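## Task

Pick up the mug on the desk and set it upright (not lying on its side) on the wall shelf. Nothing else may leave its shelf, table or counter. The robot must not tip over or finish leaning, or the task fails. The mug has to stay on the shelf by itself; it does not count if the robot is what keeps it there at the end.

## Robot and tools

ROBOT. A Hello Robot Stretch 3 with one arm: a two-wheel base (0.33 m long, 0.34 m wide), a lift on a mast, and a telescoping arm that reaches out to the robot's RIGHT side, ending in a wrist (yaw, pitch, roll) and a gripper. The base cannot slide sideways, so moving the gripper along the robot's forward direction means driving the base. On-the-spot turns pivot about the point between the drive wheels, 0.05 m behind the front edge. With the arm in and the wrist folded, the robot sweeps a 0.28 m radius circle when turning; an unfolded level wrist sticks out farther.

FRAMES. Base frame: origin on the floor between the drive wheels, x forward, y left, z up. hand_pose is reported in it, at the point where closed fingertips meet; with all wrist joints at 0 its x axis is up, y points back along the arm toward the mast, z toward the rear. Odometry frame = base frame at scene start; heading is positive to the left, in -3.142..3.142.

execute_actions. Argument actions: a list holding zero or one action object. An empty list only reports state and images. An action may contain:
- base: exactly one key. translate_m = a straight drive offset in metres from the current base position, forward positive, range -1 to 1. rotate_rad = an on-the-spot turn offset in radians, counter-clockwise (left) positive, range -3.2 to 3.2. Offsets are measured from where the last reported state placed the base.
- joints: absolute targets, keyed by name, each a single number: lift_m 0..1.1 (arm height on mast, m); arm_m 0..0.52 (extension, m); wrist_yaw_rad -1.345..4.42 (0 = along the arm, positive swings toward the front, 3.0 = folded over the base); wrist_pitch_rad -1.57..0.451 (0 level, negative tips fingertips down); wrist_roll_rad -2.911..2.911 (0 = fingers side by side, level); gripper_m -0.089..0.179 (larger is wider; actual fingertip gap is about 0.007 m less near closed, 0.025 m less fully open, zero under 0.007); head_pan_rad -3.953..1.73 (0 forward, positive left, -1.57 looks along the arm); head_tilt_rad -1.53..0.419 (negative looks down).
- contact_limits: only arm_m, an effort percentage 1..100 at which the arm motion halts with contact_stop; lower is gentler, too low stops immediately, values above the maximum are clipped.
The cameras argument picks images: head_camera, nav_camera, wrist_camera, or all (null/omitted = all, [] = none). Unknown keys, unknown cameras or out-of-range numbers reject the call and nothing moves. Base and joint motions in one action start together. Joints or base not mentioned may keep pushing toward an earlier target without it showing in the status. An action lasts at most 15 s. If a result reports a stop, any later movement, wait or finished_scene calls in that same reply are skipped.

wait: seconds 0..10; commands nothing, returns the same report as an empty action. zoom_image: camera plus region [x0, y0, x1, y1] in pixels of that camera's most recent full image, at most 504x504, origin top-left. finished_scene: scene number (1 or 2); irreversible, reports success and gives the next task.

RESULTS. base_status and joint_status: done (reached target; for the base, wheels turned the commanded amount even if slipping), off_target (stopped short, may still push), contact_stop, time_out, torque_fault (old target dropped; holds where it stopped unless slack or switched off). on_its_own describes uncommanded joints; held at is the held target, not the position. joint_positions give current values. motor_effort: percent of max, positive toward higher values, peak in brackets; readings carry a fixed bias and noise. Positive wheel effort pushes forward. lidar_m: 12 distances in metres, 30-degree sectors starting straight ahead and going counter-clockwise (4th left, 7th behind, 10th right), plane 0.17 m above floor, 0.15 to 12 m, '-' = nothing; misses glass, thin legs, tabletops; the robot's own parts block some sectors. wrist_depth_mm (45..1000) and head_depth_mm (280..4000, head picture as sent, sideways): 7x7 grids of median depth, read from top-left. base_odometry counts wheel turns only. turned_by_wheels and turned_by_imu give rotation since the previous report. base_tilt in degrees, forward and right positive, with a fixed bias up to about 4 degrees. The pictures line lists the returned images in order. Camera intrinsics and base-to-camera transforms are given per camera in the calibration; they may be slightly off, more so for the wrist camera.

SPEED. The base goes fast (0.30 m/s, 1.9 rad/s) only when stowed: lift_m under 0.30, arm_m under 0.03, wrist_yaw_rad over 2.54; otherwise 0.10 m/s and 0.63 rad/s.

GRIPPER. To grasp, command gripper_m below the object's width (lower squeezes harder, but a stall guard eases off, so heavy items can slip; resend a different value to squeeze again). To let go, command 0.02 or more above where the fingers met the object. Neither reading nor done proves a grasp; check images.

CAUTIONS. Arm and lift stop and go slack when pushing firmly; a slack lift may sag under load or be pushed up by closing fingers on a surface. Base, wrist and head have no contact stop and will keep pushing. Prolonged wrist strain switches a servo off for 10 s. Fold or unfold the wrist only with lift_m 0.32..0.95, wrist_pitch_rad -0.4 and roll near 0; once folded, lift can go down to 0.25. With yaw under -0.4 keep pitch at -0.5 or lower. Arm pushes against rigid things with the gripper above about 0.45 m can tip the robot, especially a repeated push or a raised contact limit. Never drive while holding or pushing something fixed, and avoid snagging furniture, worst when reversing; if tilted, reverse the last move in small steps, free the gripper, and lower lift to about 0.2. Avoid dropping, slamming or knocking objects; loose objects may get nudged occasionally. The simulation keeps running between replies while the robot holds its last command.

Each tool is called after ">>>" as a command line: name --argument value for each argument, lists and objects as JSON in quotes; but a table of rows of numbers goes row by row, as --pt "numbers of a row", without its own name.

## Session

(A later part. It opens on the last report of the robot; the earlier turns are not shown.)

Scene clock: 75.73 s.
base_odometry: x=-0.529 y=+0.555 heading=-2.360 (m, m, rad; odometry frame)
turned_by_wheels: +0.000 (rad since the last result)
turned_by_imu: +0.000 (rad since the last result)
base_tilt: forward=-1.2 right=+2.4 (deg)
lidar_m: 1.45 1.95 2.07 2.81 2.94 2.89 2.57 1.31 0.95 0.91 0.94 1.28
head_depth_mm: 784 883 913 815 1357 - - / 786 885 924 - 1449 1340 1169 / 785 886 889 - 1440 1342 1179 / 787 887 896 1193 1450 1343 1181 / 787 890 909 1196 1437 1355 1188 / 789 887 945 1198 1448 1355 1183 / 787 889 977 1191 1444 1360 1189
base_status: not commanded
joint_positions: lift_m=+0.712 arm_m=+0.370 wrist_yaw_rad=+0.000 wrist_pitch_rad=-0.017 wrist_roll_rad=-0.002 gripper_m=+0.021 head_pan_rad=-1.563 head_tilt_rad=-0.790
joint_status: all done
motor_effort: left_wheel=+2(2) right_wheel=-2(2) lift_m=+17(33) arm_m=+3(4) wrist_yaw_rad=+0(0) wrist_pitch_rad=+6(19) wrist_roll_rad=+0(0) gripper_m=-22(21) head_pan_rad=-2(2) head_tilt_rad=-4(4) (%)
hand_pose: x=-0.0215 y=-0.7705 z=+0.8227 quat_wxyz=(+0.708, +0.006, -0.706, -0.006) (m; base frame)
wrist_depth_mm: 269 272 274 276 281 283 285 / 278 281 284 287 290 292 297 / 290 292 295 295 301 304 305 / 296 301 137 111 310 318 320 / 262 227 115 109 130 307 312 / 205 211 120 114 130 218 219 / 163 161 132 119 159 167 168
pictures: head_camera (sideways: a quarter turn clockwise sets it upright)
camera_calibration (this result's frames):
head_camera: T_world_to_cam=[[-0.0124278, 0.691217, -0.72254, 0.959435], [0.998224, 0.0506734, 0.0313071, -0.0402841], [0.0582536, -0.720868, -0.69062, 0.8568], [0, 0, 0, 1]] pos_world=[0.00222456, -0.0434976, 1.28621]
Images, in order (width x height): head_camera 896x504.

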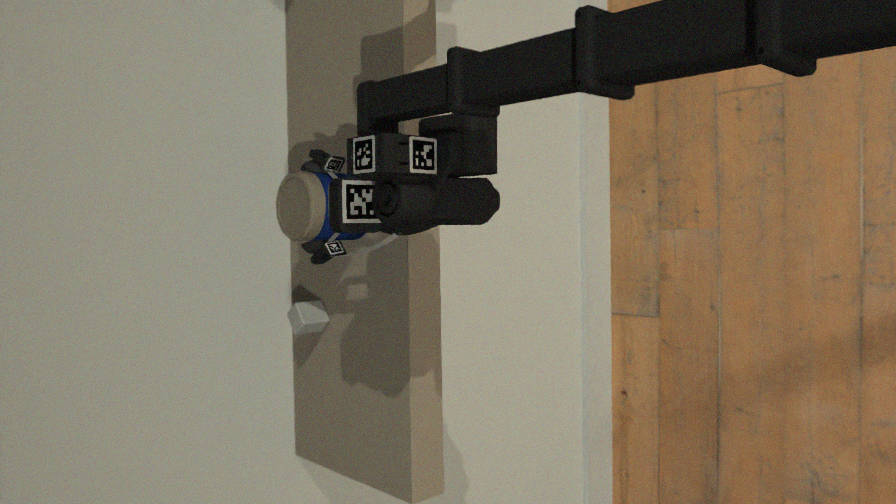

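>>> execute_actions --actions '[{"joints":{"gripper_m":0.135}}]' --cameras '[]'

>>> execute_actions --actions '[{"joints":{"arm_m":0.2}}]' --cameras '[]'

>>> finished_scene --scene 1

Scene clock: 78.30 s.
base_odometry: x=-0.529 y=+0.555 heading=-2.360 (m, m, rad; odometry frame)
turned_by_wheels: +0.000 (rad since the last result)
turned_by_imu: +0.000 (rad since the last result)
base_tilt: forward=-1.4 right=+2.5 (deg)
lidar_m: 1.45 1.95 2.07 2.81 2.94 2.88 2.57 1.31 0.95 0.91 0.94 1.28
head_depth_mm: 783 884 912 820 1357 - - / 782 884 932 - 1444 1338 1175 / 787 888 920 - 1440 1348 1177 / 783 887 915 1194 1438 1350 1182 / 787 888 912 1199 1442 1360 1185 / 788 888 942 1195 1453 1358 1188 / 788 888 980 1198 1451 1362 1187
base_status: not commanded
joint_positions: lift_m=+0.712 arm_m=+0.370 wrist_yaw_rad=+0.000 wrist_pitch_rad=-0.017 wrist_roll_rad=-0.002 gripper_m=+0.135 head_pan_rad=-1.563 head_tilt_rad=-0.790
joint_status: all done
motor_effort: left_wheel=+2(2) right_wheel=-2(2) lift_m=+17(17) arm_m=+3(3) wrist_yaw_rad=+1(0) wrist_pitch_rad=+7(7) wrist_roll_rad=+0(0) gripper_m=+0(89) head_pan_rad=-2(2) head_tilt_rad=-4(4) (%)
hand_pose: x=-0.0215 y=-0.7705 z=+0.8227 quat_wxyz=(+0.708, +0.006, -0.706, -0.006) (m; base frame)
wrist_depth_mm: 270 272 274 276 279 284 286 / 278 280 281 286 290 293 295 / 289 291 294 295 300 305 309 / 297 300 135 113 308 315 317 / 260 235 125 113 278 321 311 / 213 - 132 118 196 - 217 / 153 160 140 123 158 166 168
pictures: none
No camera images: the call's "cameras" was empty. Leave "cameras" out to get every camera's image.

Scene clock: 80.80 s.
base_odometry: x=-0.529 y=+0.555 heading=-2.360 (m, m, rad; odometry frame)
turned_by_wheels: +0.000 (rad since the last result)
turned_by_imu: +0.000 (rad since the last result)
base_tilt: forward=-1.3 right=+2.5 (deg)
lidar_m: 1.45 1.95 2.06 2.81 2.94 2.89 2.57 1.31 0.95 0.91 0.94 1.27
head_depth_mm: 785 884 911 1190 1395 - - / 783 886 918 1190 - 1313 1174 / 784 885 839 811 - 1325 1180 / 788 887 900 1195 1444 1354 1183 / 785 890 909 1201 1432 1363 1181 / 786 893 941 1200 1447 1354 1188 / 786 890 982 1201 1452 1359 1191
base_status: not commanded
joint_positions: lift_m=+0.712 arm_m=+0.200 wrist_yaw_rad=+0.000 wrist_pitch_rad=-0.017 wrist_roll_rad=-0.002 gripper_m=+0.135 head_pan_rad=-1.563 head_tilt_rad=-0.790
joint_status: all done
motor_effort: left_wheel=+3(2) right_wheel=-2(2) lift_m=+17(17) arm_m=-4(5) wrist_yaw_rad=+0(0) wrist_pitch_rad=+7(7) wrist_roll_rad=+0(0) gripper_m=+0(1) head_pan_rad=-2(2) head_tilt_rad=-4(4) (%)
hand_pose: x=-0.0215 y=-0.6010 z=+0.8226 quat_wxyz=(+0.708, +0.006, -0.706, -0.006) (m; base frame)
wrist_depth_mm: 419 424 430 430 440 446 447 / 435 444 444 445 454 458 464 / 446 453 460 461 466 473 476 / 458 462 428 288 488 482 417 / 282 313 293 291 302 334 309 / 225 - 232 235 238 - 243 / 530 527 536 543 548 559 562
pictures: none
No camera images: the call's "cameras" was empty. Leave "cameras" out to get every camera's image.

The scene is finished: the task was done.


## Next scene

Pick up the cardboard box on the desk and set it on the wall shelf. Nothing else may leave its shelf, table or counter. The robot must not tip over or finish leaning, or the task fails. The box has to stay on the shelf by itself; it does not count if the robot is what keeps it there at the end.

>>> execute_actions --actions '[]'

Scene clock: 0.00 s.
base_odometry: x=+0.000 y=+0.000 heading=+0.000 (m, m, rad; odometry frame)
turned_by_wheels: +0.000 (rad since the last result)
turned_by_imu: +0.000 (rad since the last result)
base_tilt: forward=-1.4 right=+2.4 (deg)
lidar_m: 1.49 1.88 1.56 1.59 1.81 2.64 2.53 2.57 2.17 2.17 1.75 1.92
head_depth_mm: 1777 1773 1771 1767 1759 1674 1164 / 1821 1817 1818 1821 1808 1680 1162 / 1854 1865 1865 1864 1844 1664 1222 / 1902 1919 1909 1910 1901 1907 1286 / 1946 1985 1978 1964 1962 1961 1958 / 1948 2036 2035 2012 2016 2013 2010 / 1941 2101 2106 2080 2077 2073 2066
base_status: not commanded
joint_positions: lift_m=+0.445 arm_m=+0.001 wrist_yaw_rad=+3.128 wrist_pitch_rad=-0.394 wrist_roll_rad=-0.003 gripper_m=+0.037 head_pan_rad=+0.003 head_tilt_rad=-0.022
joint_status: not commanded
motor_effort: left_wheel=+1 right_wheel=+0 lift_m=+25 arm_m=+0 wrist_yaw_rad=+0 wrist_pitch_rad=+5 wrist_roll_rad=+0 gripper_m=-1 head_pan_rad=-1 head_tilt_rad=+2 (%)
hand_pose: x=-0.0182 y=+0.0810 z=+0.4634 quat_wxyz=(+0.143, +0.693, +0.134, +0.694) (m; base frame)
wrist_depth_mm: - - - - - - - / - - - - - - - / - - - - - - - / 970 - - - - - - / 790 809 - 835 850 843 849 / 672 676 - 698 727 710 726 / 583 589 592 598 609 615 623
pictures: head_camera (sideways: a quarter turn clockwise sets it upright), nav_camera (sideways: a quarter turn counterclockwise sets it upright), wrist_camera
camera_calibration (this result's frames):
head_camera: T_world_to_cam=[[0.00544236, -0.00715229, -0.99996, 1.3214], [-0.0560695, 0.998399, -0.00744629, 0.0165872], [0.998412, 0.0561078, 0.00503262, -0.0542373], [0, 0, 0, 1]] pos_world=[0.0478897, -0.00406647, 1.32174]
nav_camera: T_world_to_cam=[[0.0405629, -0.0224264, 0.998925, -1.25935], [-0.00831382, -0.999721, -0.0221067, 0.0810176], [0.999142, -0.00740817, -0.040738, 0.0027094], [0, 0, 0, 1]] pos_world=[0.0490494, 0.0527724, 1.2599]
wrist_camera: T_world_to_cam=[[0.99827, -0.0309505, 0.0499827, -0.0157774], [0.0234603, -0.569844, -0.821418, 0.451109], [0.0539056, 0.82117, -0.568132, 0.361507], [0, 0, 0, 1]] pos_world=[-0.0143203, -0.0402853, 0.576722]
Images, in order (width x height): head_camera 896x504, nav_camera 672x504, wrist_camera 644x364.

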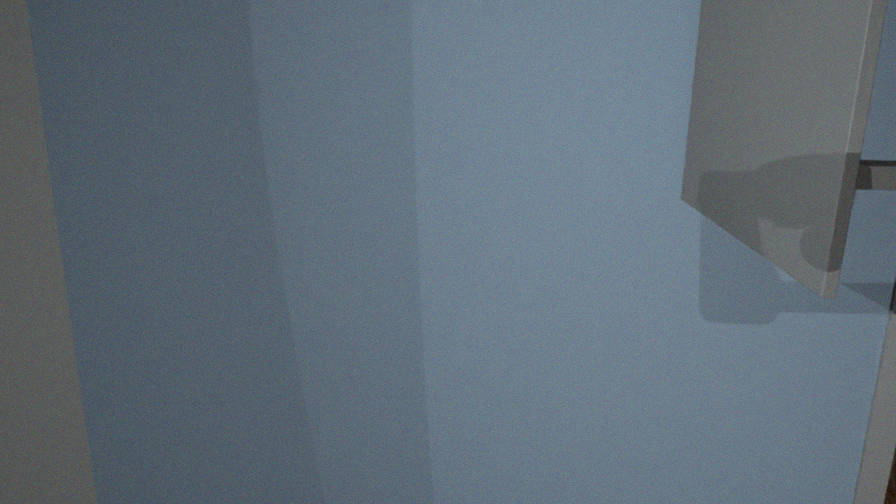

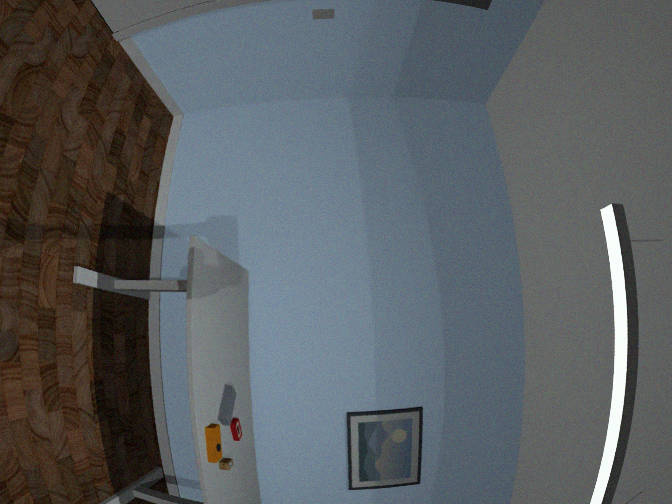

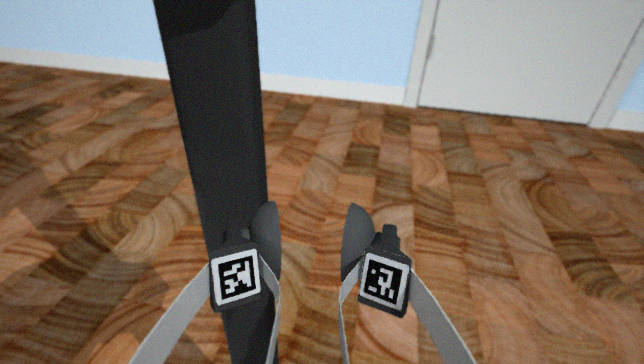

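>>> execute_actions --actions '[{"base":{"rotate_rad":-1.09},"joints":{"lift_m":0.28,"head_tilt_rad":-0.8,"head_pan_rad":-1.57}}]' --cameras '[]'

>>> execute_actions --actions '[{"base":{"translate_m":0.92}}]' --cameras '[]'

>>> execute_actions --actions '[{"base":{"rotate_rad":2.43},"joints":{"lift_m":0.8}}]' --cameras '[]'

>>> execute_actions --actions '[{"joints":{"wrist_yaw_rad":0,"gripper_m":0.11}}]'

Scene clock: 8.27 s.
base_odometry: x=+0.000 y=+0.000 heading=-1.090 (m, m, rad; odometry frame)
turned_by_wheels: -1.090 (rad since the last result)
turned_by_imu: -1.090 (rad since the last result)
base_tilt: forward=-1.2 right=+2.4 (deg)
lidar_m: 1.75 1.75 1.48 1.94 1.57 1.56 1.77 2.66 2.53 2.64 2.18 2.17
head_depth_mm: 2651 2765 2265 1827 1540 1333 1165 / 2880 2854 2281 1836 1547 1329 1166 / 3041 3027 2286 1833 1546 1335 1168 / 2769 2899 2307 1849 1554 1333 1171 / 2517 2750 2296 1856 1554 1340 1169 / 2310 2544 2300 1858 1556 1344 1178 / 2145 2336 2334 1877 1565 1345 1176
base_status: done
joint_positions: lift_m=+0.280 arm_m=+0.001 wrist_yaw_rad=+3.128 wrist_pitch_rad=-0.395 wrist_roll_rad=-0.003 gripper_m=+0.037 head_pan_rad=-1.563 head_tilt_rad=-0.791
joint_status: all done
motor_effort: left_wheel=+2(6) right_wheel=-2(4) lift_m=+20(23) arm_m=+0(0) wrist_yaw_rad=+1(0) wrist_pitch_rad=+6(5) wrist_roll_rad=+0(0) gripper_m=+0(0) head_pan_rad=-3(27) head_tilt_rad=-4(35) (%)
hand_pose: x=-0.0182 y=+0.0809 z=+0.2981 quat_wxyz=(+0.144, +0.693, +0.135, +0.693) (m; base frame)
wrist_depth_mm: - - - - - - - / - - - - - - - / 895 900 - 945 968 - - / 692 690 - 728 732 757 764 / 561 567 - 592 624 620 626 / 487 499 - 517 526 516 521 / 427 - - - 436 448 451
pictures: none
No camera images: the call's "cameras" was empty. Leave "cameras" out to get every camera's image.

Scene clock: 13.10 s.
base_odometry: x=+0.426 y=-0.816 heading=-1.090 (m, m, rad; odometry frame)
turned_by_wheels: +0.000 (rad since the last result)
turned_by_imu: +0.005 (rad since the last result)
base_tilt: forward=-1.4 right=+2.3 (deg)
lidar_m: 1.60 0.89 1.31 1.25 2.28 2.27 2.55 3.20 3.11 1.79 1.48 1.47
head_depth_mm: 2654 2873 2274 1841 1538 1326 1164 / 2321 2641 2272 1844 1547 1336 1164 / 2077 2375 2292 1842 1549 1337 1168 / 1869 2104 2225 1851 1556 1339 1172 / 1693 1899 2096 1857 1560 1338 1170 / 1477 1728 1909 1859 1557 1344 1174 / 1368 1584 1741 1819 1564 1344 1177
base_status: done
joint_positions: lift_m=+0.280 arm_m=+0.001 wrist_yaw_rad=+3.128 wrist_pitch_rad=-0.395 wrist_roll_rad=-0.003 gripper_m=+0.037 head_pan_rad=-1.563 head_tilt_rad=-0.791
joint_status: not commanded
motor_effort: left_wheel=+1(7) right_wheel=-1(3) lift_m=+20(20) arm_m=+0(0) wrist_yaw_rad=+0(0) wrist_pitch_rad=+6(6) wrist_roll_rad=+0(0) gripper_m=+0(1) head_pan_rad=-2(2) head_tilt_rad=-4(4) (%)
hand_pose: x=-0.0182 y=+0.0809 z=+0.2981 quat_wxyz=(+0.144, +0.693, +0.135, +0.693) (m; base frame)
wrist_depth_mm: - - - - - - 958 / - - - - - - - / 885 875 - 960 966 - - / 689 708 - 725 744 760 767 / 577 583 - 600 613 608 629 / 489 499 - 514 526 518 524 / 427 - - - 433 444 448
pictures: none
No camera images: the call's "cameras" was empty. Leave "cameras" out to get every camera's image.

Scene clock: 18.67 s.
base_odometry: x=+0.426 y=-0.816 heading=+1.340 (m, m, rad; odometry frame)
turned_by_wheels: +2.430 (rad since the last result)
turned_by_imu: +2.432 (rad since the last result)
base_tilt: forward=-1.3 right=+2.5 (deg)
lidar_m: 2.27 2.37 3.26 3.13 2.09 1.53 1.47 1.53 0.90 1.31 1.28 1.25
head_depth_mm: 1126 1227 1009 815 1382 1351 - / 1134 1230 1010 817 1448 1359 - / 1138 1243 1018 818 1476 1332 - / 1144 1240 1018 821 1486 1357 - / 1148 1248 1012 823 1489 1366 1197 / 1150 1254 994 784 1486 1346 1178 / 1157 1260 1026 785 1531 1342 1174
base_status: done
joint_positions: lift_m=+0.800 arm_m=+0.001 wrist_yaw_rad=+3.128 wrist_pitch_rad=-0.395 wrist_roll_rad=-0.003 gripper_m=+0.037 head_pan_rad=-1.563 head_tilt_rad=-0.791
joint_status: all done
motor_effort: left_wheel=-1(5) right_wheel=+1(4) lift_m=+30(31) arm_m=+0(1) wrist_yaw_rad=+1(0) wrist_pitch_rad=+6(6) wrist_roll_rad=+0(0) gripper_m=-1(0) head_pan_rad=-2(2) head_tilt_rad=-4(4) (%)
hand_pose: x=-0.0182 y=+0.0809 z=+0.8175 quat_wxyz=(+0.144, +0.693, +0.135, +0.693) (m; base frame)
wrist_depth_mm: - - - - - - - / - - - - - - - / - - - - - - - / - - - - - - - / - - - - - - - / - - - - - - - / 917 946 944 962 962 - -
pictures: none
No camera images: the call's "cameras" was empty. Leave "cameras" out to get every camera's image.

Scene clock: 21.23 s.
base_odometry: x=+0.426 y=-0.816 heading=+1.340 (m, m, rad; odometry frame)
turned_by_wheels: +0.000 (rad since the last result)
turned_by_imu: +0.000 (rad since the last result)
base_tilt: forward=-1.3 right=+2.3 (deg)
lidar_m: 2.26 2.38 3.26 3.16 2.08 1.53 1.47 1.53 0.90 1.31 1.27 1.26
head_depth_mm: 1129 1225 1007 814 1388 1352 - / 1129 1231 1012 816 1430 1356 - / 1140 1243 1016 818 1492 - - / 1143 1245 1017 820 1477 1334 1165 / 1149 1255 1011 824 1489 1334 1175 / 1155 1260 997 783 1493 1339 1171 / 1156 1261 1029 782 1528 1344 1175
base_status: not commanded
joint_positions: lift_m=+0.800 arm_m=+0.001 wrist_yaw_rad=+0.002 wrist_pitch_rad=-0.395 wrist_roll_rad=-0.002 gripper_m=+0.110 head_pan_rad=-1.563 head_tilt_rad=-0.791
joint_status: all done
motor_effort: left_wheel=-1(0) right_wheel=+1(1) lift_m=+30(30) arm_m=+0(1) wrist_yaw_rad=-3(3) wrist_pitch_rad=+6(5) wrist_roll_rad=+0(0) gripper_m=+0(84) head_pan_rad=-2(3) head_tilt_rad=-4(4) (%)
hand_pose: x=-0.0210 y=-0.3735 z=+0.8175 quat_wxyz=(+0.695, +0.140, -0.692, -0.138) (m; base frame)
wrist_depth_mm: 944 923 950 961 945 959 954 / 586 624 650 721 741 - - / 390 420 458 496 508 524 - / 360 370 378 385 390 399 408 / - - - - 344 348 345 / - - - - - - - / 920 936 923 961 965 - -
pictures: head_camera (sideways: a quarter turn clockwise sets it upright), nav_camera (sideways: a quarter turn counterclockwise sets it upright), wrist_camera
camera_calibration (this result's frames):
head_camera: T_world_to_cam=[[-0.0124353, 0.691529, -0.722242, 0.959047], [0.998224, 0.0506673, 0.0313257, -0.0403082], [0.0582567, -0.72057, -0.690931, 0.857204], [0, 0, 0, 1]] pos_world=[0.00222483, -0.0434909, 1.2862]
nav_camera: T_world_to_cam=[[-0.0170506, -0.724018, 0.68957, -0.855364], [-0.99984, 0.0161396, -0.00777652, 0.0683939], [-0.00549906, -0.689592, -0.724177, 0.898198], [0, 0, 0, 1]] pos_world=[0.0587377, -0.00101337, 1.24082]
wrist_camera: T_world_to_cam=[[-0.998634, 0.0151909, 0.0499996, -0.0694537], [-0.0324241, 0.570226, -0.820848, 0.907182], [-0.0409805, -0.821347, -0.568954, 0.321208], [0, 0, 0, 1]] pos_world=[-0.026781, -0.252421, 0.930884]
Images, in order (width x height): head_camera 896x504, nav_camera 672x504, wrist_camera 644x364.

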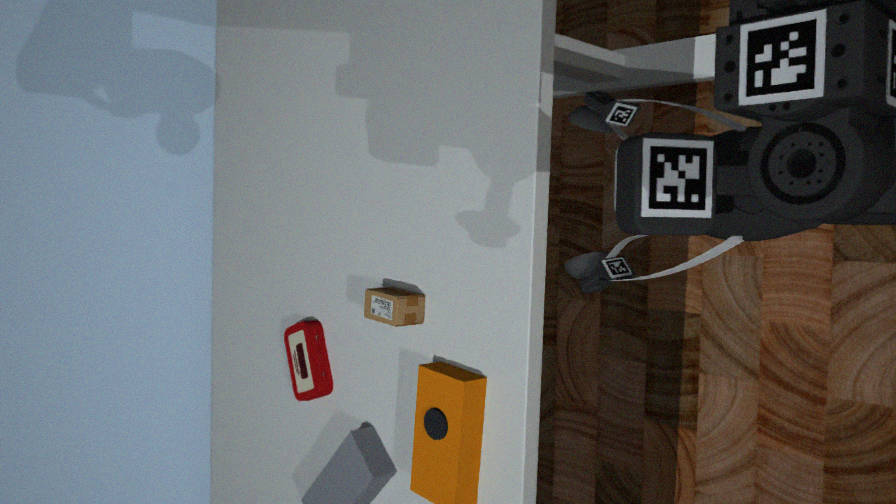

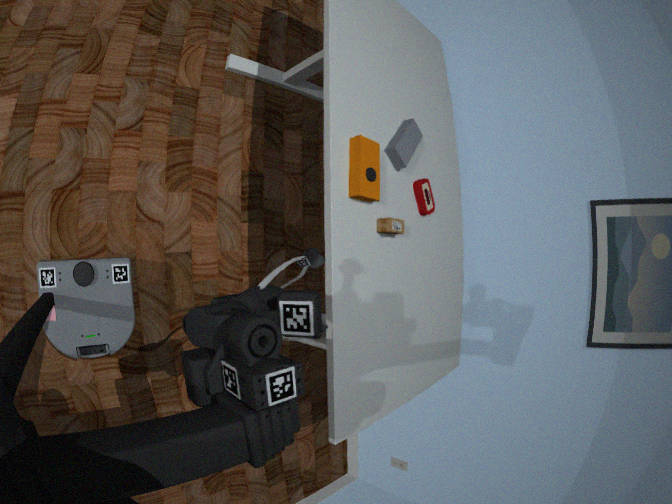

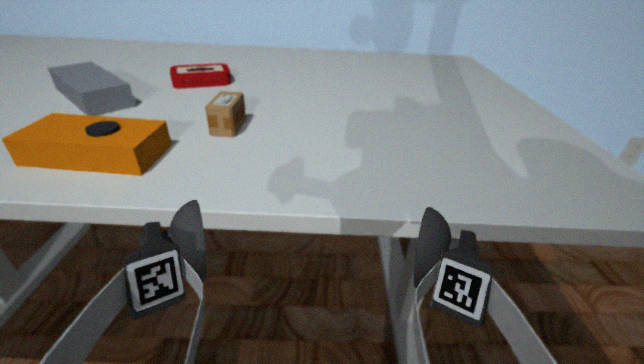

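>>> execute_actions --actions '[{"base":{"translate_m":0.125},"joints":{"arm_m":0.34,"gripper_m":0.085}}]' --cameras '["head_camera","wrist_camera"]'

Scene clock: 25.80 s.
base_odometry: x=+0.454 y=-0.694 heading=+1.340 (m, m, rad; odometry frame)
turned_by_wheels: +0.000 (rad since the last result)
turned_by_imu: +0.001 (rad since the last result)
base_tilt: forward=-1.4 right=+2.4 (deg)
lidar_m: 2.15 2.25 3.06 3.14 2.26 1.65 1.60 1.66 0.95 1.31 1.17 1.87
head_depth_mm: 1131 1229 1043 - - 1329 1167 / 1131 1232 1087 773 1482 1329 1164 / 1137 1239 1130 777 1478 1333 1169 / 1143 1245 1006 796 1477 1335 1170 / 1144 1249 1007 778 1492 1341 1176 / 1156 1256 957 795 1524 1339 1175 / 1153 1264 1029 828 1525 1342 1174
base_status: done
joint_positions: lift_m=+0.800 arm_m=+0.340 wrist_yaw_rad=+0.001 wrist_pitch_rad=-0.395 wrist_roll_rad=-0.002 gripper_m=+0.085 head_pan_rad=-1.563 head_tilt_rad=-0.791
joint_status: all done
motor_effort: left_wheel=+0(4) right_wheel=+1(3) lift_m=+30(30) arm_m=+3(4) wrist_yaw_rad=+0(2) wrist_pitch_rad=+6(6) wrist_roll_rad=+0(0) gripper_m=+0(79) head_pan_rad=-2(3) head_tilt_rad=-4(4) (%)
hand_pose: x=-0.0213 y=-0.7119 z=+0.8175 quat_wxyz=(+0.694, +0.140, -0.692, -0.139) (m; base frame)
wrist_depth_mm: 637 643 650 641 648 654 668 / 634 656 690 685 681 690 706 / 455 472 481 499 502 520 536 / 345 361 356 379 387 395 403 / 250 298 312 308 318 317 324 / 243 258 255 219 259 269 271 / 217 218 220 188 226 229 232
pictures: head_camera (sideways: a quarter turn clockwise sets it upright), wrist_camera
camera_calibration (this result's frames):
head_camera: T_world_to_cam=[[-0.0124042, 0.691529, -0.722242, 0.959047], [0.998226, 0.0506224, 0.0313257, -0.0403083], [0.0582243, -0.720572, -0.690931, 0.857204], [0, 0, 0, 1]] pos_world=[0.00222287, -0.0434907, 1.2862]
wrist_camera: T_world_to_cam=[[-0.998611, 0.0166118, 0.0499996, -0.0636244], [-0.0316127, 0.570271, -0.820848, 1.10017], [-0.0421491, -0.821288, -0.568954, 0.0432937], [0, 0, 0, 1]] pos_world=[-0.0269319, -0.590782, 0.930885]
Images, in order (width x height): head_camera 896x504, wrist_camera 644x364.

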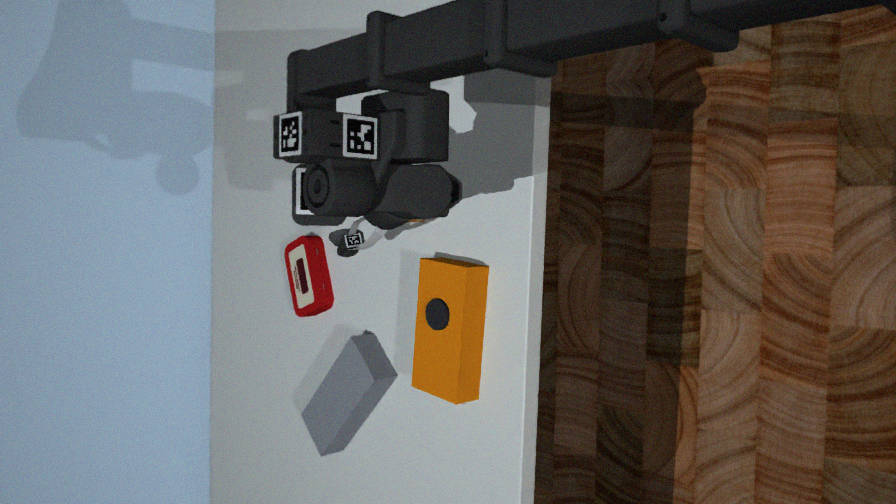

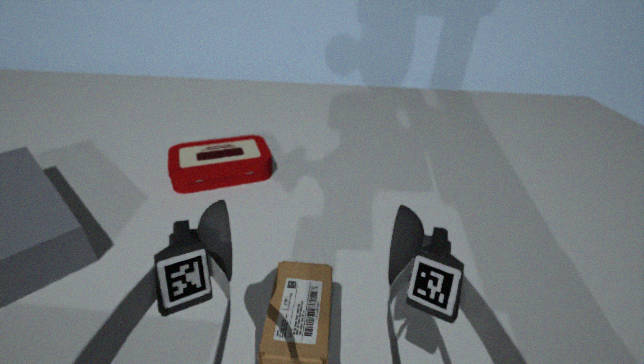

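>>> execute_actions --actions '[{"joints":{"lift_m":0.725}}]' --cameras '["wrist_camera"]'

>>> execute_actions --actions '[{"joints":{"gripper_m":-0.015}}]' --cameras '[]'

>>> execute_actions --actions '[{"joints":{"lift_m":0.79,"head_pan_rad":-3.2,"head_tilt_rad":-0.4}}]' --cameras '["nav_camera","wrist_camera"]'

Scene clock: 28.37 s.
base_odometry: x=+0.454 y=-0.694 heading=+1.340 (m, m, rad; odometry frame)
turned_by_wheels: +0.000 (rad since the last result)
turned_by_imu: +0.000 (rad since the last result)
base_tilt: forward=-1.5 right=+2.6 (deg)
lidar_m: 2.14 2.24 3.08 3.15 2.26 1.65 1.60 1.66 0.94 1.31 1.17 1.87
head_depth_mm: 1130 1230 1008 836 - - - / 1133 1232 1045 - 1480 1327 1167 / 1140 1243 1045 - 1487 1338 1168 / 1148 1249 1004 777 1484 1340 1172 / 1147 1249 1008 779 1489 1336 1170 / 1156 1255 957 795 1520 1343 1176 / 1157 1259 1029 828 1529 1341 1177
base_status: not commanded
joint_positions: lift_m=+0.725 arm_m=+0.340 wrist_yaw_rad=+0.001 wrist_pitch_rad=-0.395 wrist_roll_rad=-0.002 gripper_m=+0.085 head_pan_rad=-1.563 head_tilt_rad=-0.791
joint_status: all done
motor_effort: left_wheel=-1(0) right_wheel=+1(1) lift_m=+20(27) arm_m=+4(4) wrist_yaw_rad=+0(1) wrist_pitch_rad=+6(6) wrist_roll_rad=+0(0) gripper_m=-1(1) head_pan_rad=-2(2) head_tilt_rad=-4(4) (%)
hand_pose: x=-0.0213 y=-0.7119 z=+0.7430 quat_wxyz=(+0.694, +0.140, -0.692, -0.139) (m; base frame)
wrist_depth_mm: 628 643 646 632 654 649 648 / 419 433 439 461 486 505 527 / 302 305 311 323 332 342 355 / 224 239 245 179 253 259 263 / 192 196 185 143 210 209 212 / 163 169 146 140 169 176 177 / 145 144 145 146 148 150 152
pictures: wrist_camera
camera_calibration (this result's frames):
wrist_camera: T_world_to_cam=[[-0.998611, 0.0166118, 0.0499996, -0.0599018], [-0.0316127, 0.570271, -0.820848, 1.03905], [-0.0421491, -0.821288, -0.568954, 0.000932561], [0, 0, 0, 1]] pos_world=[-0.0269319, -0.590782, 0.856432]
Images, in order (width x height): wrist_camera 644x364.

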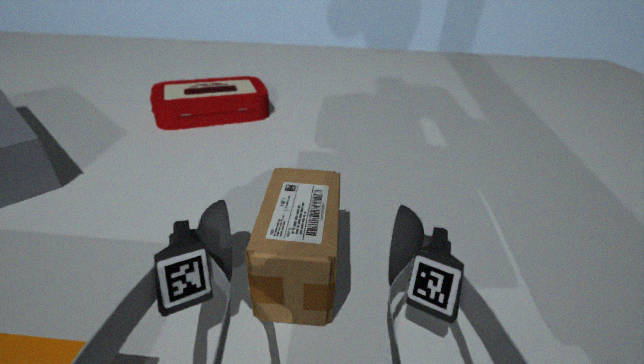

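Scene clock: 29.87 s.
base_odometry: x=+0.454 y=-0.694 heading=+1.340 (m, m, rad; odometry frame)
turned_by_wheels: +0.000 (rad since the last result)
turned_by_imu: +0.000 (rad since the last result)
base_tilt: forward=-1.3 right=+2.5 (deg)
lidar_m: 2.14 2.24 3.08 3.12 2.25 1.65 1.59 1.65 0.94 1.31 1.17 1.87
head_depth_mm: 1127 1230 1003 836 - - - / 1132 1235 1045 - 1475 1329 1168 / 1139 1239 1046 - 1486 1331 1171 / 1144 1242 1004 793 1482 1336 1170 / 1150 1257 1008 779 1484 1328 1174 / 1152 1260 957 794 1526 1341 1172 / 1158 1265 1033 826 1526 1340 1176
base_status: not commanded
joint_positions: lift_m=+0.725 arm_m=+0.340 wrist_yaw_rad=+0.001 wrist_pitch_rad=-0.396 wrist_roll_rad=-0.002 gripper_m=-0.014 head_pan_rad=-1.563 head_tilt_rad=-0.791
joint_status: all done
motor_effort: left_wheel=-1(0) right_wheel=+1(1) lift_m=+20(20) arm_m=+3(4) wrist_yaw_rad=-2(1) wrist_pitch_rad=+6(6) wrist_roll_rad=+0(0) gripper_m=-17(95) head_pan_rad=-2(2) head_tilt_rad=-4(4) (%)
hand_pose: x=-0.0213 y=-0.7118 z=+0.7428 quat_wxyz=(+0.694, +0.140, -0.692, -0.139) (m; base frame)
wrist_depth_mm: 637 644 640 632 656 647 653 / 417 430 415 460 483 501 522 / 300 304 310 319 331 341 350 / 223 238 243 175 253 258 263 / 193 194 197 136 210 208 211 / 163 165 - 132 175 174 176 / 143 142 145 145 147 150 151
pictures: none
No camera images: the call's "cameras" was empty. Leave "cameras" out to get every camera's image.

Scene clock: 31.30 s.
base_odometry: x=+0.454 y=-0.694 heading=+1.340 (m, m, rad; odometry frame)
turned_by_wheels: +0.000 (rad since the last result)
turned_by_imu: +0.000 (rad since the last result)
base_tilt: forward=-1.3 right=+2.4 (deg)
lidar_m: 2.14 2.25 3.07 3.17 2.26 1.66 1.60 1.65 0.95 1.31 1.17 1.87
head_depth_mm: 1368 1456 1528 1668 1796 1819 1460 / 1374 1455 1512 1661 1792 1801 1460 / 1374 1458 1522 1660 1784 1818 1457 / 1363 1452 1533 1662 1788 1804 1469 / 1358 1443 1538 1659 1782 1820 1459 / 1363 1443 1544 1652 1777 1818 1465 / 1362 1444 1541 1656 1778 1820 1461
base_status: not commanded
joint_positions: lift_m=+0.790 arm_m=+0.340 wrist_yaw_rad=+0.001 wrist_pitch_rad=-0.398 wrist_roll_rad=-0.002 gripper_m=-0.014 head_pan_rad=-3.193 head_tilt_rad=-0.409
joint_status: all done
motor_effort: left_wheel=-1(1) right_wheel=+1(1) lift_m=+30(30) arm_m=+4(4) wrist_yaw_rad=-1(1) wrist_pitch_rad=+7(6) wrist_roll_rad=+0(0) gripper_m=-17(17) head_pan_rad=-1(26) head_tilt_rad=+4(24) (%)
hand_pose: x=-0.0213 y=-0.7116 z=+0.8070 quat_wxyz=(+0.694, +0.140, -0.692, -0.139) (m; base frame)
wrist_depth_mm: 640 650 664 652 652 651 661 / 609 624 642 660 679 680 697 / 434 441 445 468 486 493 512 / 316 346 343 175 365 374 385 / 246 284 287 136 305 304 308 / 237 241 - 132 256 253 257 / 205 207 211 206 214 218 221
pictures: nav_camera (sideways: a quarter turn counterclockwise sets it upright), wrist_camera
camera_calibration (this result's frames):
nav_camera: T_world_to_cam=[[-0.413161, 0.0437522, 0.909607, -1.13981], [0.0702524, 0.9974, -0.0160651, 0.0726631], [-0.907944, 0.0572646, -0.41516, 0.501682], [0, 0, 0, 1]] pos_world=[-0.0205308, -0.0513335, 1.24623]
wrist_camera: T_world_to_cam=[[-0.998611, 0.0165042, 0.0500373, -0.0632111], [-0.0316147, 0.572032, -0.819622, 1.09167], [-0.0421501, -0.820065, -0.570716, 0.0398259], [0, 0, 0, 1]] pos_world=[-0.0269319, -0.590767, 0.920648]
Images, in order (width x height): nav_camera 672x504, wrist_camera 644x364.

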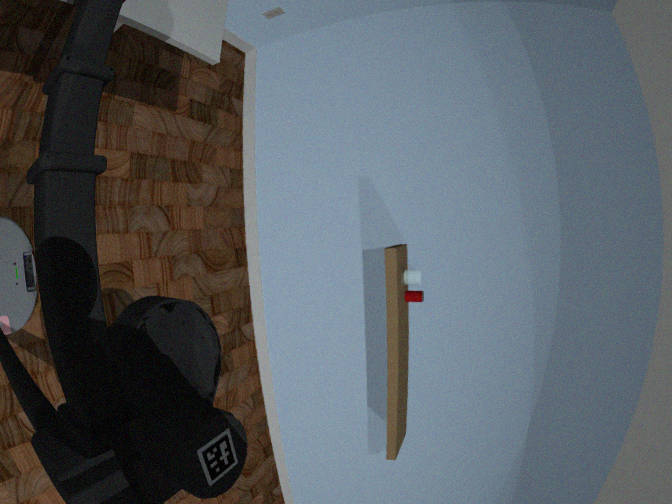

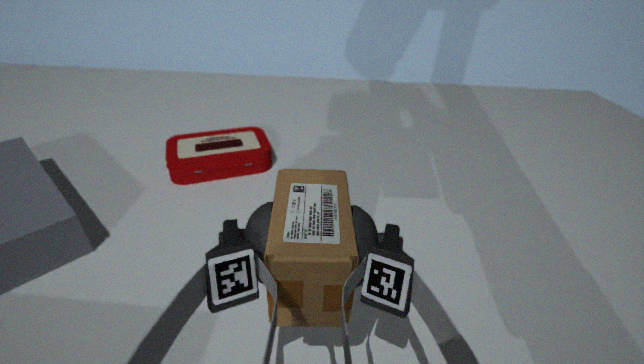

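>>> execute_actions --actions '[{"base":{"rotate_rad":-0.55},"joints":{"arm_m":0.12,"lift_m":0.99,"head_pan_rad":-1.57,"head_tilt_rad":-0.6}}]' --cameras '[]'

>>> execute_actions --actions '[{"base":{"translate_m":-0.8}}]' --cameras '[]'

>>> execute_actions --actions '[{"base":{"rotate_rad":-1.05}}]' --cameras '["nav_camera","wrist_camera"]'

Scene clock: 35.20 s.
base_odometry: x=+0.454 y=-0.694 heading=+0.790 (m, m, rad; odometry frame)
turned_by_wheels: -0.550 (rad since the last result)
turned_by_imu: -0.550 (rad since the last result)
base_tilt: forward=-1.4 right=+2.5 (deg)
lidar_m: 1.81 2.14 2.23 2.99 3.40 2.33 1.67 1.59 1.64 0.94 1.31 1.17
head_depth_mm: 1505 1680 - - - 1513 1278 / 1420 1577 1696 - - 1511 1283 / 1341 1480 1608 - - 1481 1256 / 1277 1393 1512 1100 835 1405 1283 / 1215 1321 1407 1080 835 1445 1290 / 1154 1248 1350 1078 838 742 1286 / 1104 1196 1297 1082 838 701 1287
base_status: done
joint_positions: lift_m=+0.990 arm_m=+0.120 wrist_yaw_rad=+0.000 wrist_pitch_rad=-0.398 wrist_roll_rad=-0.002 gripper_m=-0.014 head_pan_rad=-1.577 head_tilt_rad=-0.593
joint_status: all done
motor_effort: left_wheel=+3(5) right_wheel=-2(5) lift_m=+30(30) arm_m=-4(3) wrist_yaw_rad=+0(1) wrist_pitch_rad=+7(7) wrist_roll_rad=+1(0) gripper_m=-18(17) head_pan_rad=+2(24) head_tilt_rad=-3(19) (%)
hand_pose: x=-0.0215 y=-0.4921 z=+1.0069 quat_wxyz=(+0.694, +0.140, -0.692, -0.140) (m; base frame)
wrist_depth_mm: 718 806 928 - - - - / 765 858 - - - - - / 818 869 888 - - - - / 671 680 705 174 - - - / 554 557 560 136 - - - / 473 474 - 132 - - - / 408 410 416 435 - - -
pictures: none
No camera images: the call's "cameras" was empty. Leave "cameras" out to get every camera's image.

Scene clock: 44.17 s.
base_odometry: x=-0.109 y=-1.262 heading=+0.790 (m, m, rad; odometry frame)
turned_by_wheels: +0.000 (rad since the last result)
turned_by_imu: -0.002 (rad since the last result)
base_tilt: forward=-1.3 right=+2.5 (deg)
lidar_m: 1.95 2.81 2.93 2.98 2.75 1.34 0.96 0.92 0.95 1.27 1.28 1.79
head_depth_mm: 1063 1131 - - - 1448 1281 / 1198 1282 1404 - - 1518 1280 / 1354 1467 1589 - - 1475 1284 / 1575 1732 1901 2134 1869 1518 1286 / 1608 1752 1909 2116 1857 1524 1287 / 1532 1654 1808 2001 1866 1525 1282 / 1469 1577 1713 1872 1870 1523 1288
base_status: done
joint_positions: lift_m=+0.990 arm_m=+0.120 wrist_yaw_rad=+0.000 wrist_pitch_rad=-0.398 wrist_roll_rad=-0.002 gripper_m=-0.014 head_pan_rad=-1.577 head_tilt_rad=-0.593
joint_status: not commanded
motor_effort: left_wheel=+2(0) right_wheel=-1(5) lift_m=+30(30) arm_m=-4(4) wrist_yaw_rad=+0(0) wrist_pitch_rad=+7(7) wrist_roll_rad=+0(0) gripper_m=-17(17) head_pan_rad=+2(2) head_tilt_rad=-3(3) (%)
hand_pose: x=-0.0215 y=-0.4921 z=+1.0069 quat_wxyz=(+0.694, +0.140, -0.692, -0.140) (m; base frame)
wrist_depth_mm: - - - - 845 661 538 / - - - - 866 690 554 / - - - - 936 714 571 / - - - 174 - 738 589 / - - - 136 - 771 608 / - - - 132 - 818 639 / - - - - - 851 677
pictures: none
No camera images: the call's "cameras" was empty. Leave "cameras" out to get every camera's image.

Scene clock: 46.77 s.
base_odometry: x=-0.109 y=-1.262 heading=-0.260 (m, m, rad; odometry frame)
turned_by_wheels: -1.050 (rad since the last result)
turned_by_imu: -1.051 (rad since the last result)
base_tilt: forward=-1.4 right=+2.5 (deg)
lidar_m: 1.28 1.78 1.95 2.81 2.93 2.98 2.74 1.34 0.96 0.92 0.94 1.26
head_depth_mm: 761 833 - - - 1326 1277 / 761 832 888 - - 1324 1279 / 762 834 889 - - 1346 1282 / 760 831 880 722 1154 1331 1280 / 760 832 846 724 1154 1329 1285 / 762 833 809 728 1158 1328 1289 / 760 832 879 729 1157 1328 1288
base_status: done
joint_positions: lift_m=+0.990 arm_m=+0.120 wrist_yaw_rad=+0.000 wrist_pitch_rad=-0.398 wrist_roll_rad=-0.002 gripper_m=-0.014 head_pan_rad=-1.577 head_tilt_rad=-0.593
joint_status: not commanded
motor_effort: left_wheel=+2(6) right_wheel=-2(5) lift_m=+30(30) arm_m=-4(4) wrist_yaw_rad=+0(0) wrist_pitch_rad=+7(7) wrist_roll_rad=+0(0) gripper_m=-17(17) head_pan_rad=+2(2) head_tilt_rad=-3(3) (%)
hand_pose: x=-0.0215 y=-0.4921 z=+1.0069 quat_wxyz=(+0.694, +0.140, -0.692, -0.140) (m; base frame)
wrist_depth_mm: 486 477 487 496 497 510 508 / 495 443 512 516 531 538 543 / 353 362 371 378 394 402 412 / 333 338 338 175 348 354 358 / 697 705 700 136 715 752 753 / 780 788 - 132 827 881 880 / 897 909 954 949 968 - -
pictures: nav_camera (sideways: a quarter turn counterclockwise sets it upright), wrist_camera
camera_calibration (this result's frames):
nav_camera: T_world_to_cam=[[-0.0260922, -0.574078, 0.818385, -1.02321], [-0.999535, 0.0279055, -0.0122926, 0.0742741], [-0.0157805, -0.818325, -0.574539, 0.703615], [0, 0, 0, 1]] pos_world=[0.0586453, -0.0136867, 1.24254]
wrist_camera: T_world_to_cam=[[-0.998596, 0.0173712, 0.0500406, -0.0766146], [-0.0311058, 0.572345, -0.819423, 1.12992], [-0.0428748, -0.819829, -0.571001, 0.334324], [0, 0, 0, 1]] pos_world=[-0.0270259, -0.371285, 1.12062]
Images, in order (width x height): nav_camera 672x504, wrist_camera 644x364.

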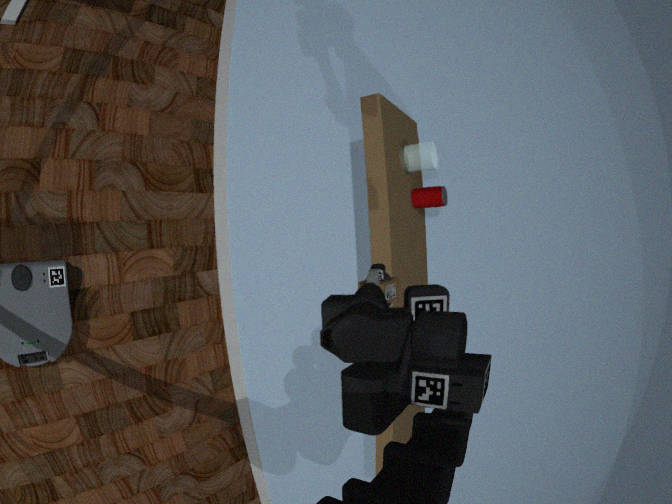

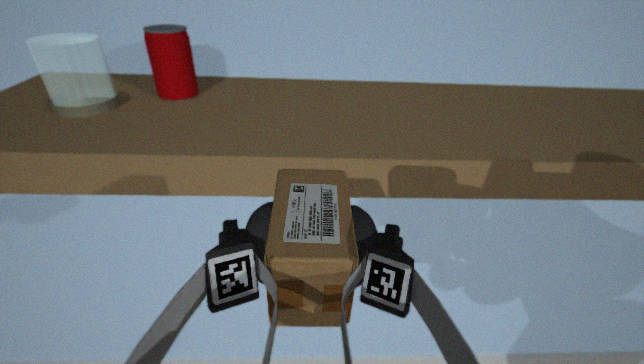

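Depth ratio gives 0.026 m clearance.

>>> execute_actions --actions '[{"joints":{"arm_m":0.39}}]' --cameras '[]'

>>> execute_actions --actions '[{"joints":{"lift_m":0.965}}]' --cameras '[]'

>>> execute_actions --actions '[{"joints":{"gripper_m":0.085}}]' --cameras '[]'

>>> execute_actions --actions '[{"joints":{"lift_m":1.04}}]' --cameras '[]'

>>> finished_scene --scene 2

Scene clock: 51.03 s.
base_odometry: x=-0.109 y=-1.262 heading=-0.260 (m, m, rad; odometry frame)
turned_by_wheels: +0.000 (rad since the last result)
turned_by_imu: +0.000 (rad since the last result)
base_tilt: forward=-1.4 right=+2.5 (deg)
lidar_m: 1.28 1.79 1.95 2.82 2.92 2.98 2.74 1.34 0.96 0.92 0.94 1.27
head_depth_mm: 761 811 838 1024 1154 1326 1277 / 761 811 793 720 1150 1331 1284 / 760 811 - 722 1157 1324 1289 / 760 831 879 721 1155 1322 1278 / 762 832 845 725 1154 1326 1288 / 761 833 810 726 1154 1326 1282 / 760 832 880 730 1156 1325 1290
base_status: not commanded
joint_positions: lift_m=+0.990 arm_m=+0.390 wrist_yaw_rad=+0.000 wrist_pitch_rad=-0.398 wrist_roll_rad=-0.002 gripper_m=-0.014 head_pan_rad=-1.577 head_tilt_rad=-0.593
joint_status: all done
motor_effort: left_wheel=+2(3) right_wheel=-2(2) lift_m=+30(30) arm_m=+4(3) wrist_yaw_rad=+0(0) wrist_pitch_rad=+7(7) wrist_roll_rad=+0(0) gripper_m=-17(17) head_pan_rad=+2(2) head_tilt_rad=-3(3) (%)
hand_pose: x=-0.0215 y=-0.7616 z=+1.0069 quat_wxyz=(+0.694, +0.140, -0.692, -0.140) (m; base frame)
wrist_depth_mm: 245 248 249 252 254 256 260 / 264 268 271 273 277 278 282 / 280 295 299 299 304 304 312 / 212 278 287 174 298 305 308 / 215 230 232 136 247 246 249 / 192 193 - 133 206 206 207 / 167 168 171 169 174 176 178
pictures: none
No camera images: the call's "cameras" was empty. Leave "cameras" out to get every camera's image.

Scene clock: 52.03 s.
base_odometry: x=-0.109 y=-1.262 heading=-0.260 (m, m, rad; odometry frame)
turned_by_wheels: +0.000 (rad since the last result)
turned_by_imu: +0.000 (rad since the last result)
base_tilt: forward=-1.3 right=+2.6 (deg)
lidar_m: 1.28 1.78 1.95 2.81 2.92 2.98 2.74 1.35 0.96 0.92 0.94 1.26
head_depth_mm: 761 821 - 1039 1154 1325 1279 / 763 812 776 720 1152 1328 1278 / 762 821 - 721 1157 1328 1283 / 761 832 879 724 1156 1322 1282 / 760 832 846 725 1157 1323 1287 / 761 832 809 726 1154 1327 1289 / 761 832 879 727 1156 1326 1286
base_status: not commanded
joint_positions: lift_m=+0.965 arm_m=+0.390 wrist_yaw_rad=+0.000 wrist_pitch_rad=-0.398 wrist_roll_rad=-0.002 gripper_m=-0.014 head_pan_rad=-1.577 head_tilt_rad=-0.593
joint_status: all done
motor_effort: left_wheel=+1(2) right_wheel=-2(2) lift_m=+20(28) arm_m=+3(4) wrist_yaw_rad=+1(0) wrist_pitch_rad=+7(7) wrist_roll_rad=+0(0) gripper_m=-17(17) head_pan_rad=+2(2) head_tilt_rad=-3(3) (%)
hand_pose: x=-0.0215 y=-0.7616 z=+0.9825 quat_wxyz=(+0.694, +0.140, -0.692, -0.140) (m; base frame)
wrist_depth_mm: 245 248 248 253 254 256 261 / 266 269 270 274 276 279 284 / 281 288 291 295 300 302 309 / 212 240 245 175 254 259 264 / 193 195 199 136 212 209 212 / 163 166 - 132 177 175 177 / 142 143 145 145 148 151 152
pictures: none
No camera images: the call's "cameras" was empty. Leave "cameras" out to get every camera's image.

Scene clock: 53.53 s.
base_odometry: x=-0.109 y=-1.262 heading=-0.260 (m, m, rad; odometry frame)
turned_by_wheels: +0.000 (rad since the last result)
turned_by_imu: +0.000 (rad since the last result)
base_tilt: forward=-1.3 right=+2.4 (deg)
lidar_m: 1.28 1.78 1.95 2.82 2.93 2.97 2.75 1.34 0.96 0.92 0.94 1.26
head_depth_mm: 760 823 - 1040 1152 1326 1278 / 763 812 774 722 1158 1328 1281 / 760 821 - 722 1155 1319 1281 / 760 832 879 721 1155 1320 1285 / 761 834 849 725 1154 1327 1289 / 761 833 811 725 1155 1327 1291 / 761 831 878 726 1154 1321 1288
base_status: not commanded
joint_positions: lift_m=+0.965 arm_m=+0.390 wrist_yaw_rad=+0.000 wrist_pitch_rad=-0.398 wrist_roll_rad=-0.002 gripper_m=+0.085 head_pan_rad=-1.577 head_tilt_rad=-0.593
joint_status: all done
motor_effort: left_wheel=+2(3) right_wheel=-2(2) lift_m=+20(20) arm_m=+4(4) wrist_yaw_rad=+0(0) wrist_pitch_rad=+7(7) wrist_roll_rad=+0(0) gripper_m=+1(83) head_pan_rad=+2(3) head_tilt_rad=-3(3) (%)
hand_pose: x=-0.0215 y=-0.7616 z=+0.9825 quat_wxyz=(+0.694, +0.140, -0.692, -0.140) (m; base frame)
wrist_depth_mm: 245 247 250 251 255 256 260 / 265 271 272 273 277 278 281 / 280 288 291 296 299 302 309 / 210 239 245 179 253 259 265 / 193 196 205 140 210 208 212 / 163 169 163 139 170 176 177 / 142 143 145 147 148 151 152
pictures: none
No camera images: the call's "cameras" was empty. Leave "cameras" out to get every camera's image.

Scene clock: 55.03 s.
base_odometry: x=-0.109 y=-1.262 heading=-0.260 (m, m, rad; odometry frame)
turned_by_wheels: +0.000 (rad since the last result)
turned_by_imu: +0.000 (rad since the last result)
base_tilt: forward=-1.4 right=+2.6 (deg)
lidar_m: 1.28 1.78 1.95 2.82 2.93 2.98 2.74 1.34 0.96 0.92 0.95 1.26
head_depth_mm: 752 856 879 1024 1157 1326 1276 / 750 - 862 720 1152 1327 1280 / 751 - 796 721 1156 1326 1284 / 762 833 843 723 1157 1329 1280 / 761 832 847 725 1154 1326 1286 / 762 832 812 726 1153 1324 1284 / 760 832 879 727 1159 1327 1289
base_status: not commanded
joint_positions: lift_m=+1.040 arm_m=+0.390 wrist_yaw_rad=+0.000 wrist_pitch_rad=-0.398 wrist_roll_rad=-0.002 gripper_m=+0.085 head_pan_rad=-1.577 head_tilt_rad=-0.593
joint_status: all done
motor_effort: left_wheel=+3(2) right_wheel=-2(2) lift_m=+30(32) arm_m=+4(4) wrist_yaw_rad=+0(0) wrist_pitch_rad=+7(7) wrist_roll_rad=+0(0) gripper_m=+0(0) head_pan_rad=+3(2) head_tilt_rad=-3(3) (%)
hand_pose: x=-0.0215 y=-0.7616 z=+1.0569 quat_wxyz=(+0.694, +0.140, -0.692, -0.140) (m; base frame)
wrist_depth_mm: 245 247 250 251 253 256 258 / 265 267 271 274 276 279 281 / 291 293 296 302 303 308 314 / 224 323 326 332 338 343 346 / 219 297 313 308 319 321 325 / 237 254 254 214 259 269 269 / 217 220 223 183 227 232 234
pictures: none
No camera images: the call's "cameras" was empty. Leave "cameras" out to get every camera's image.

The scene is finished: the task was done.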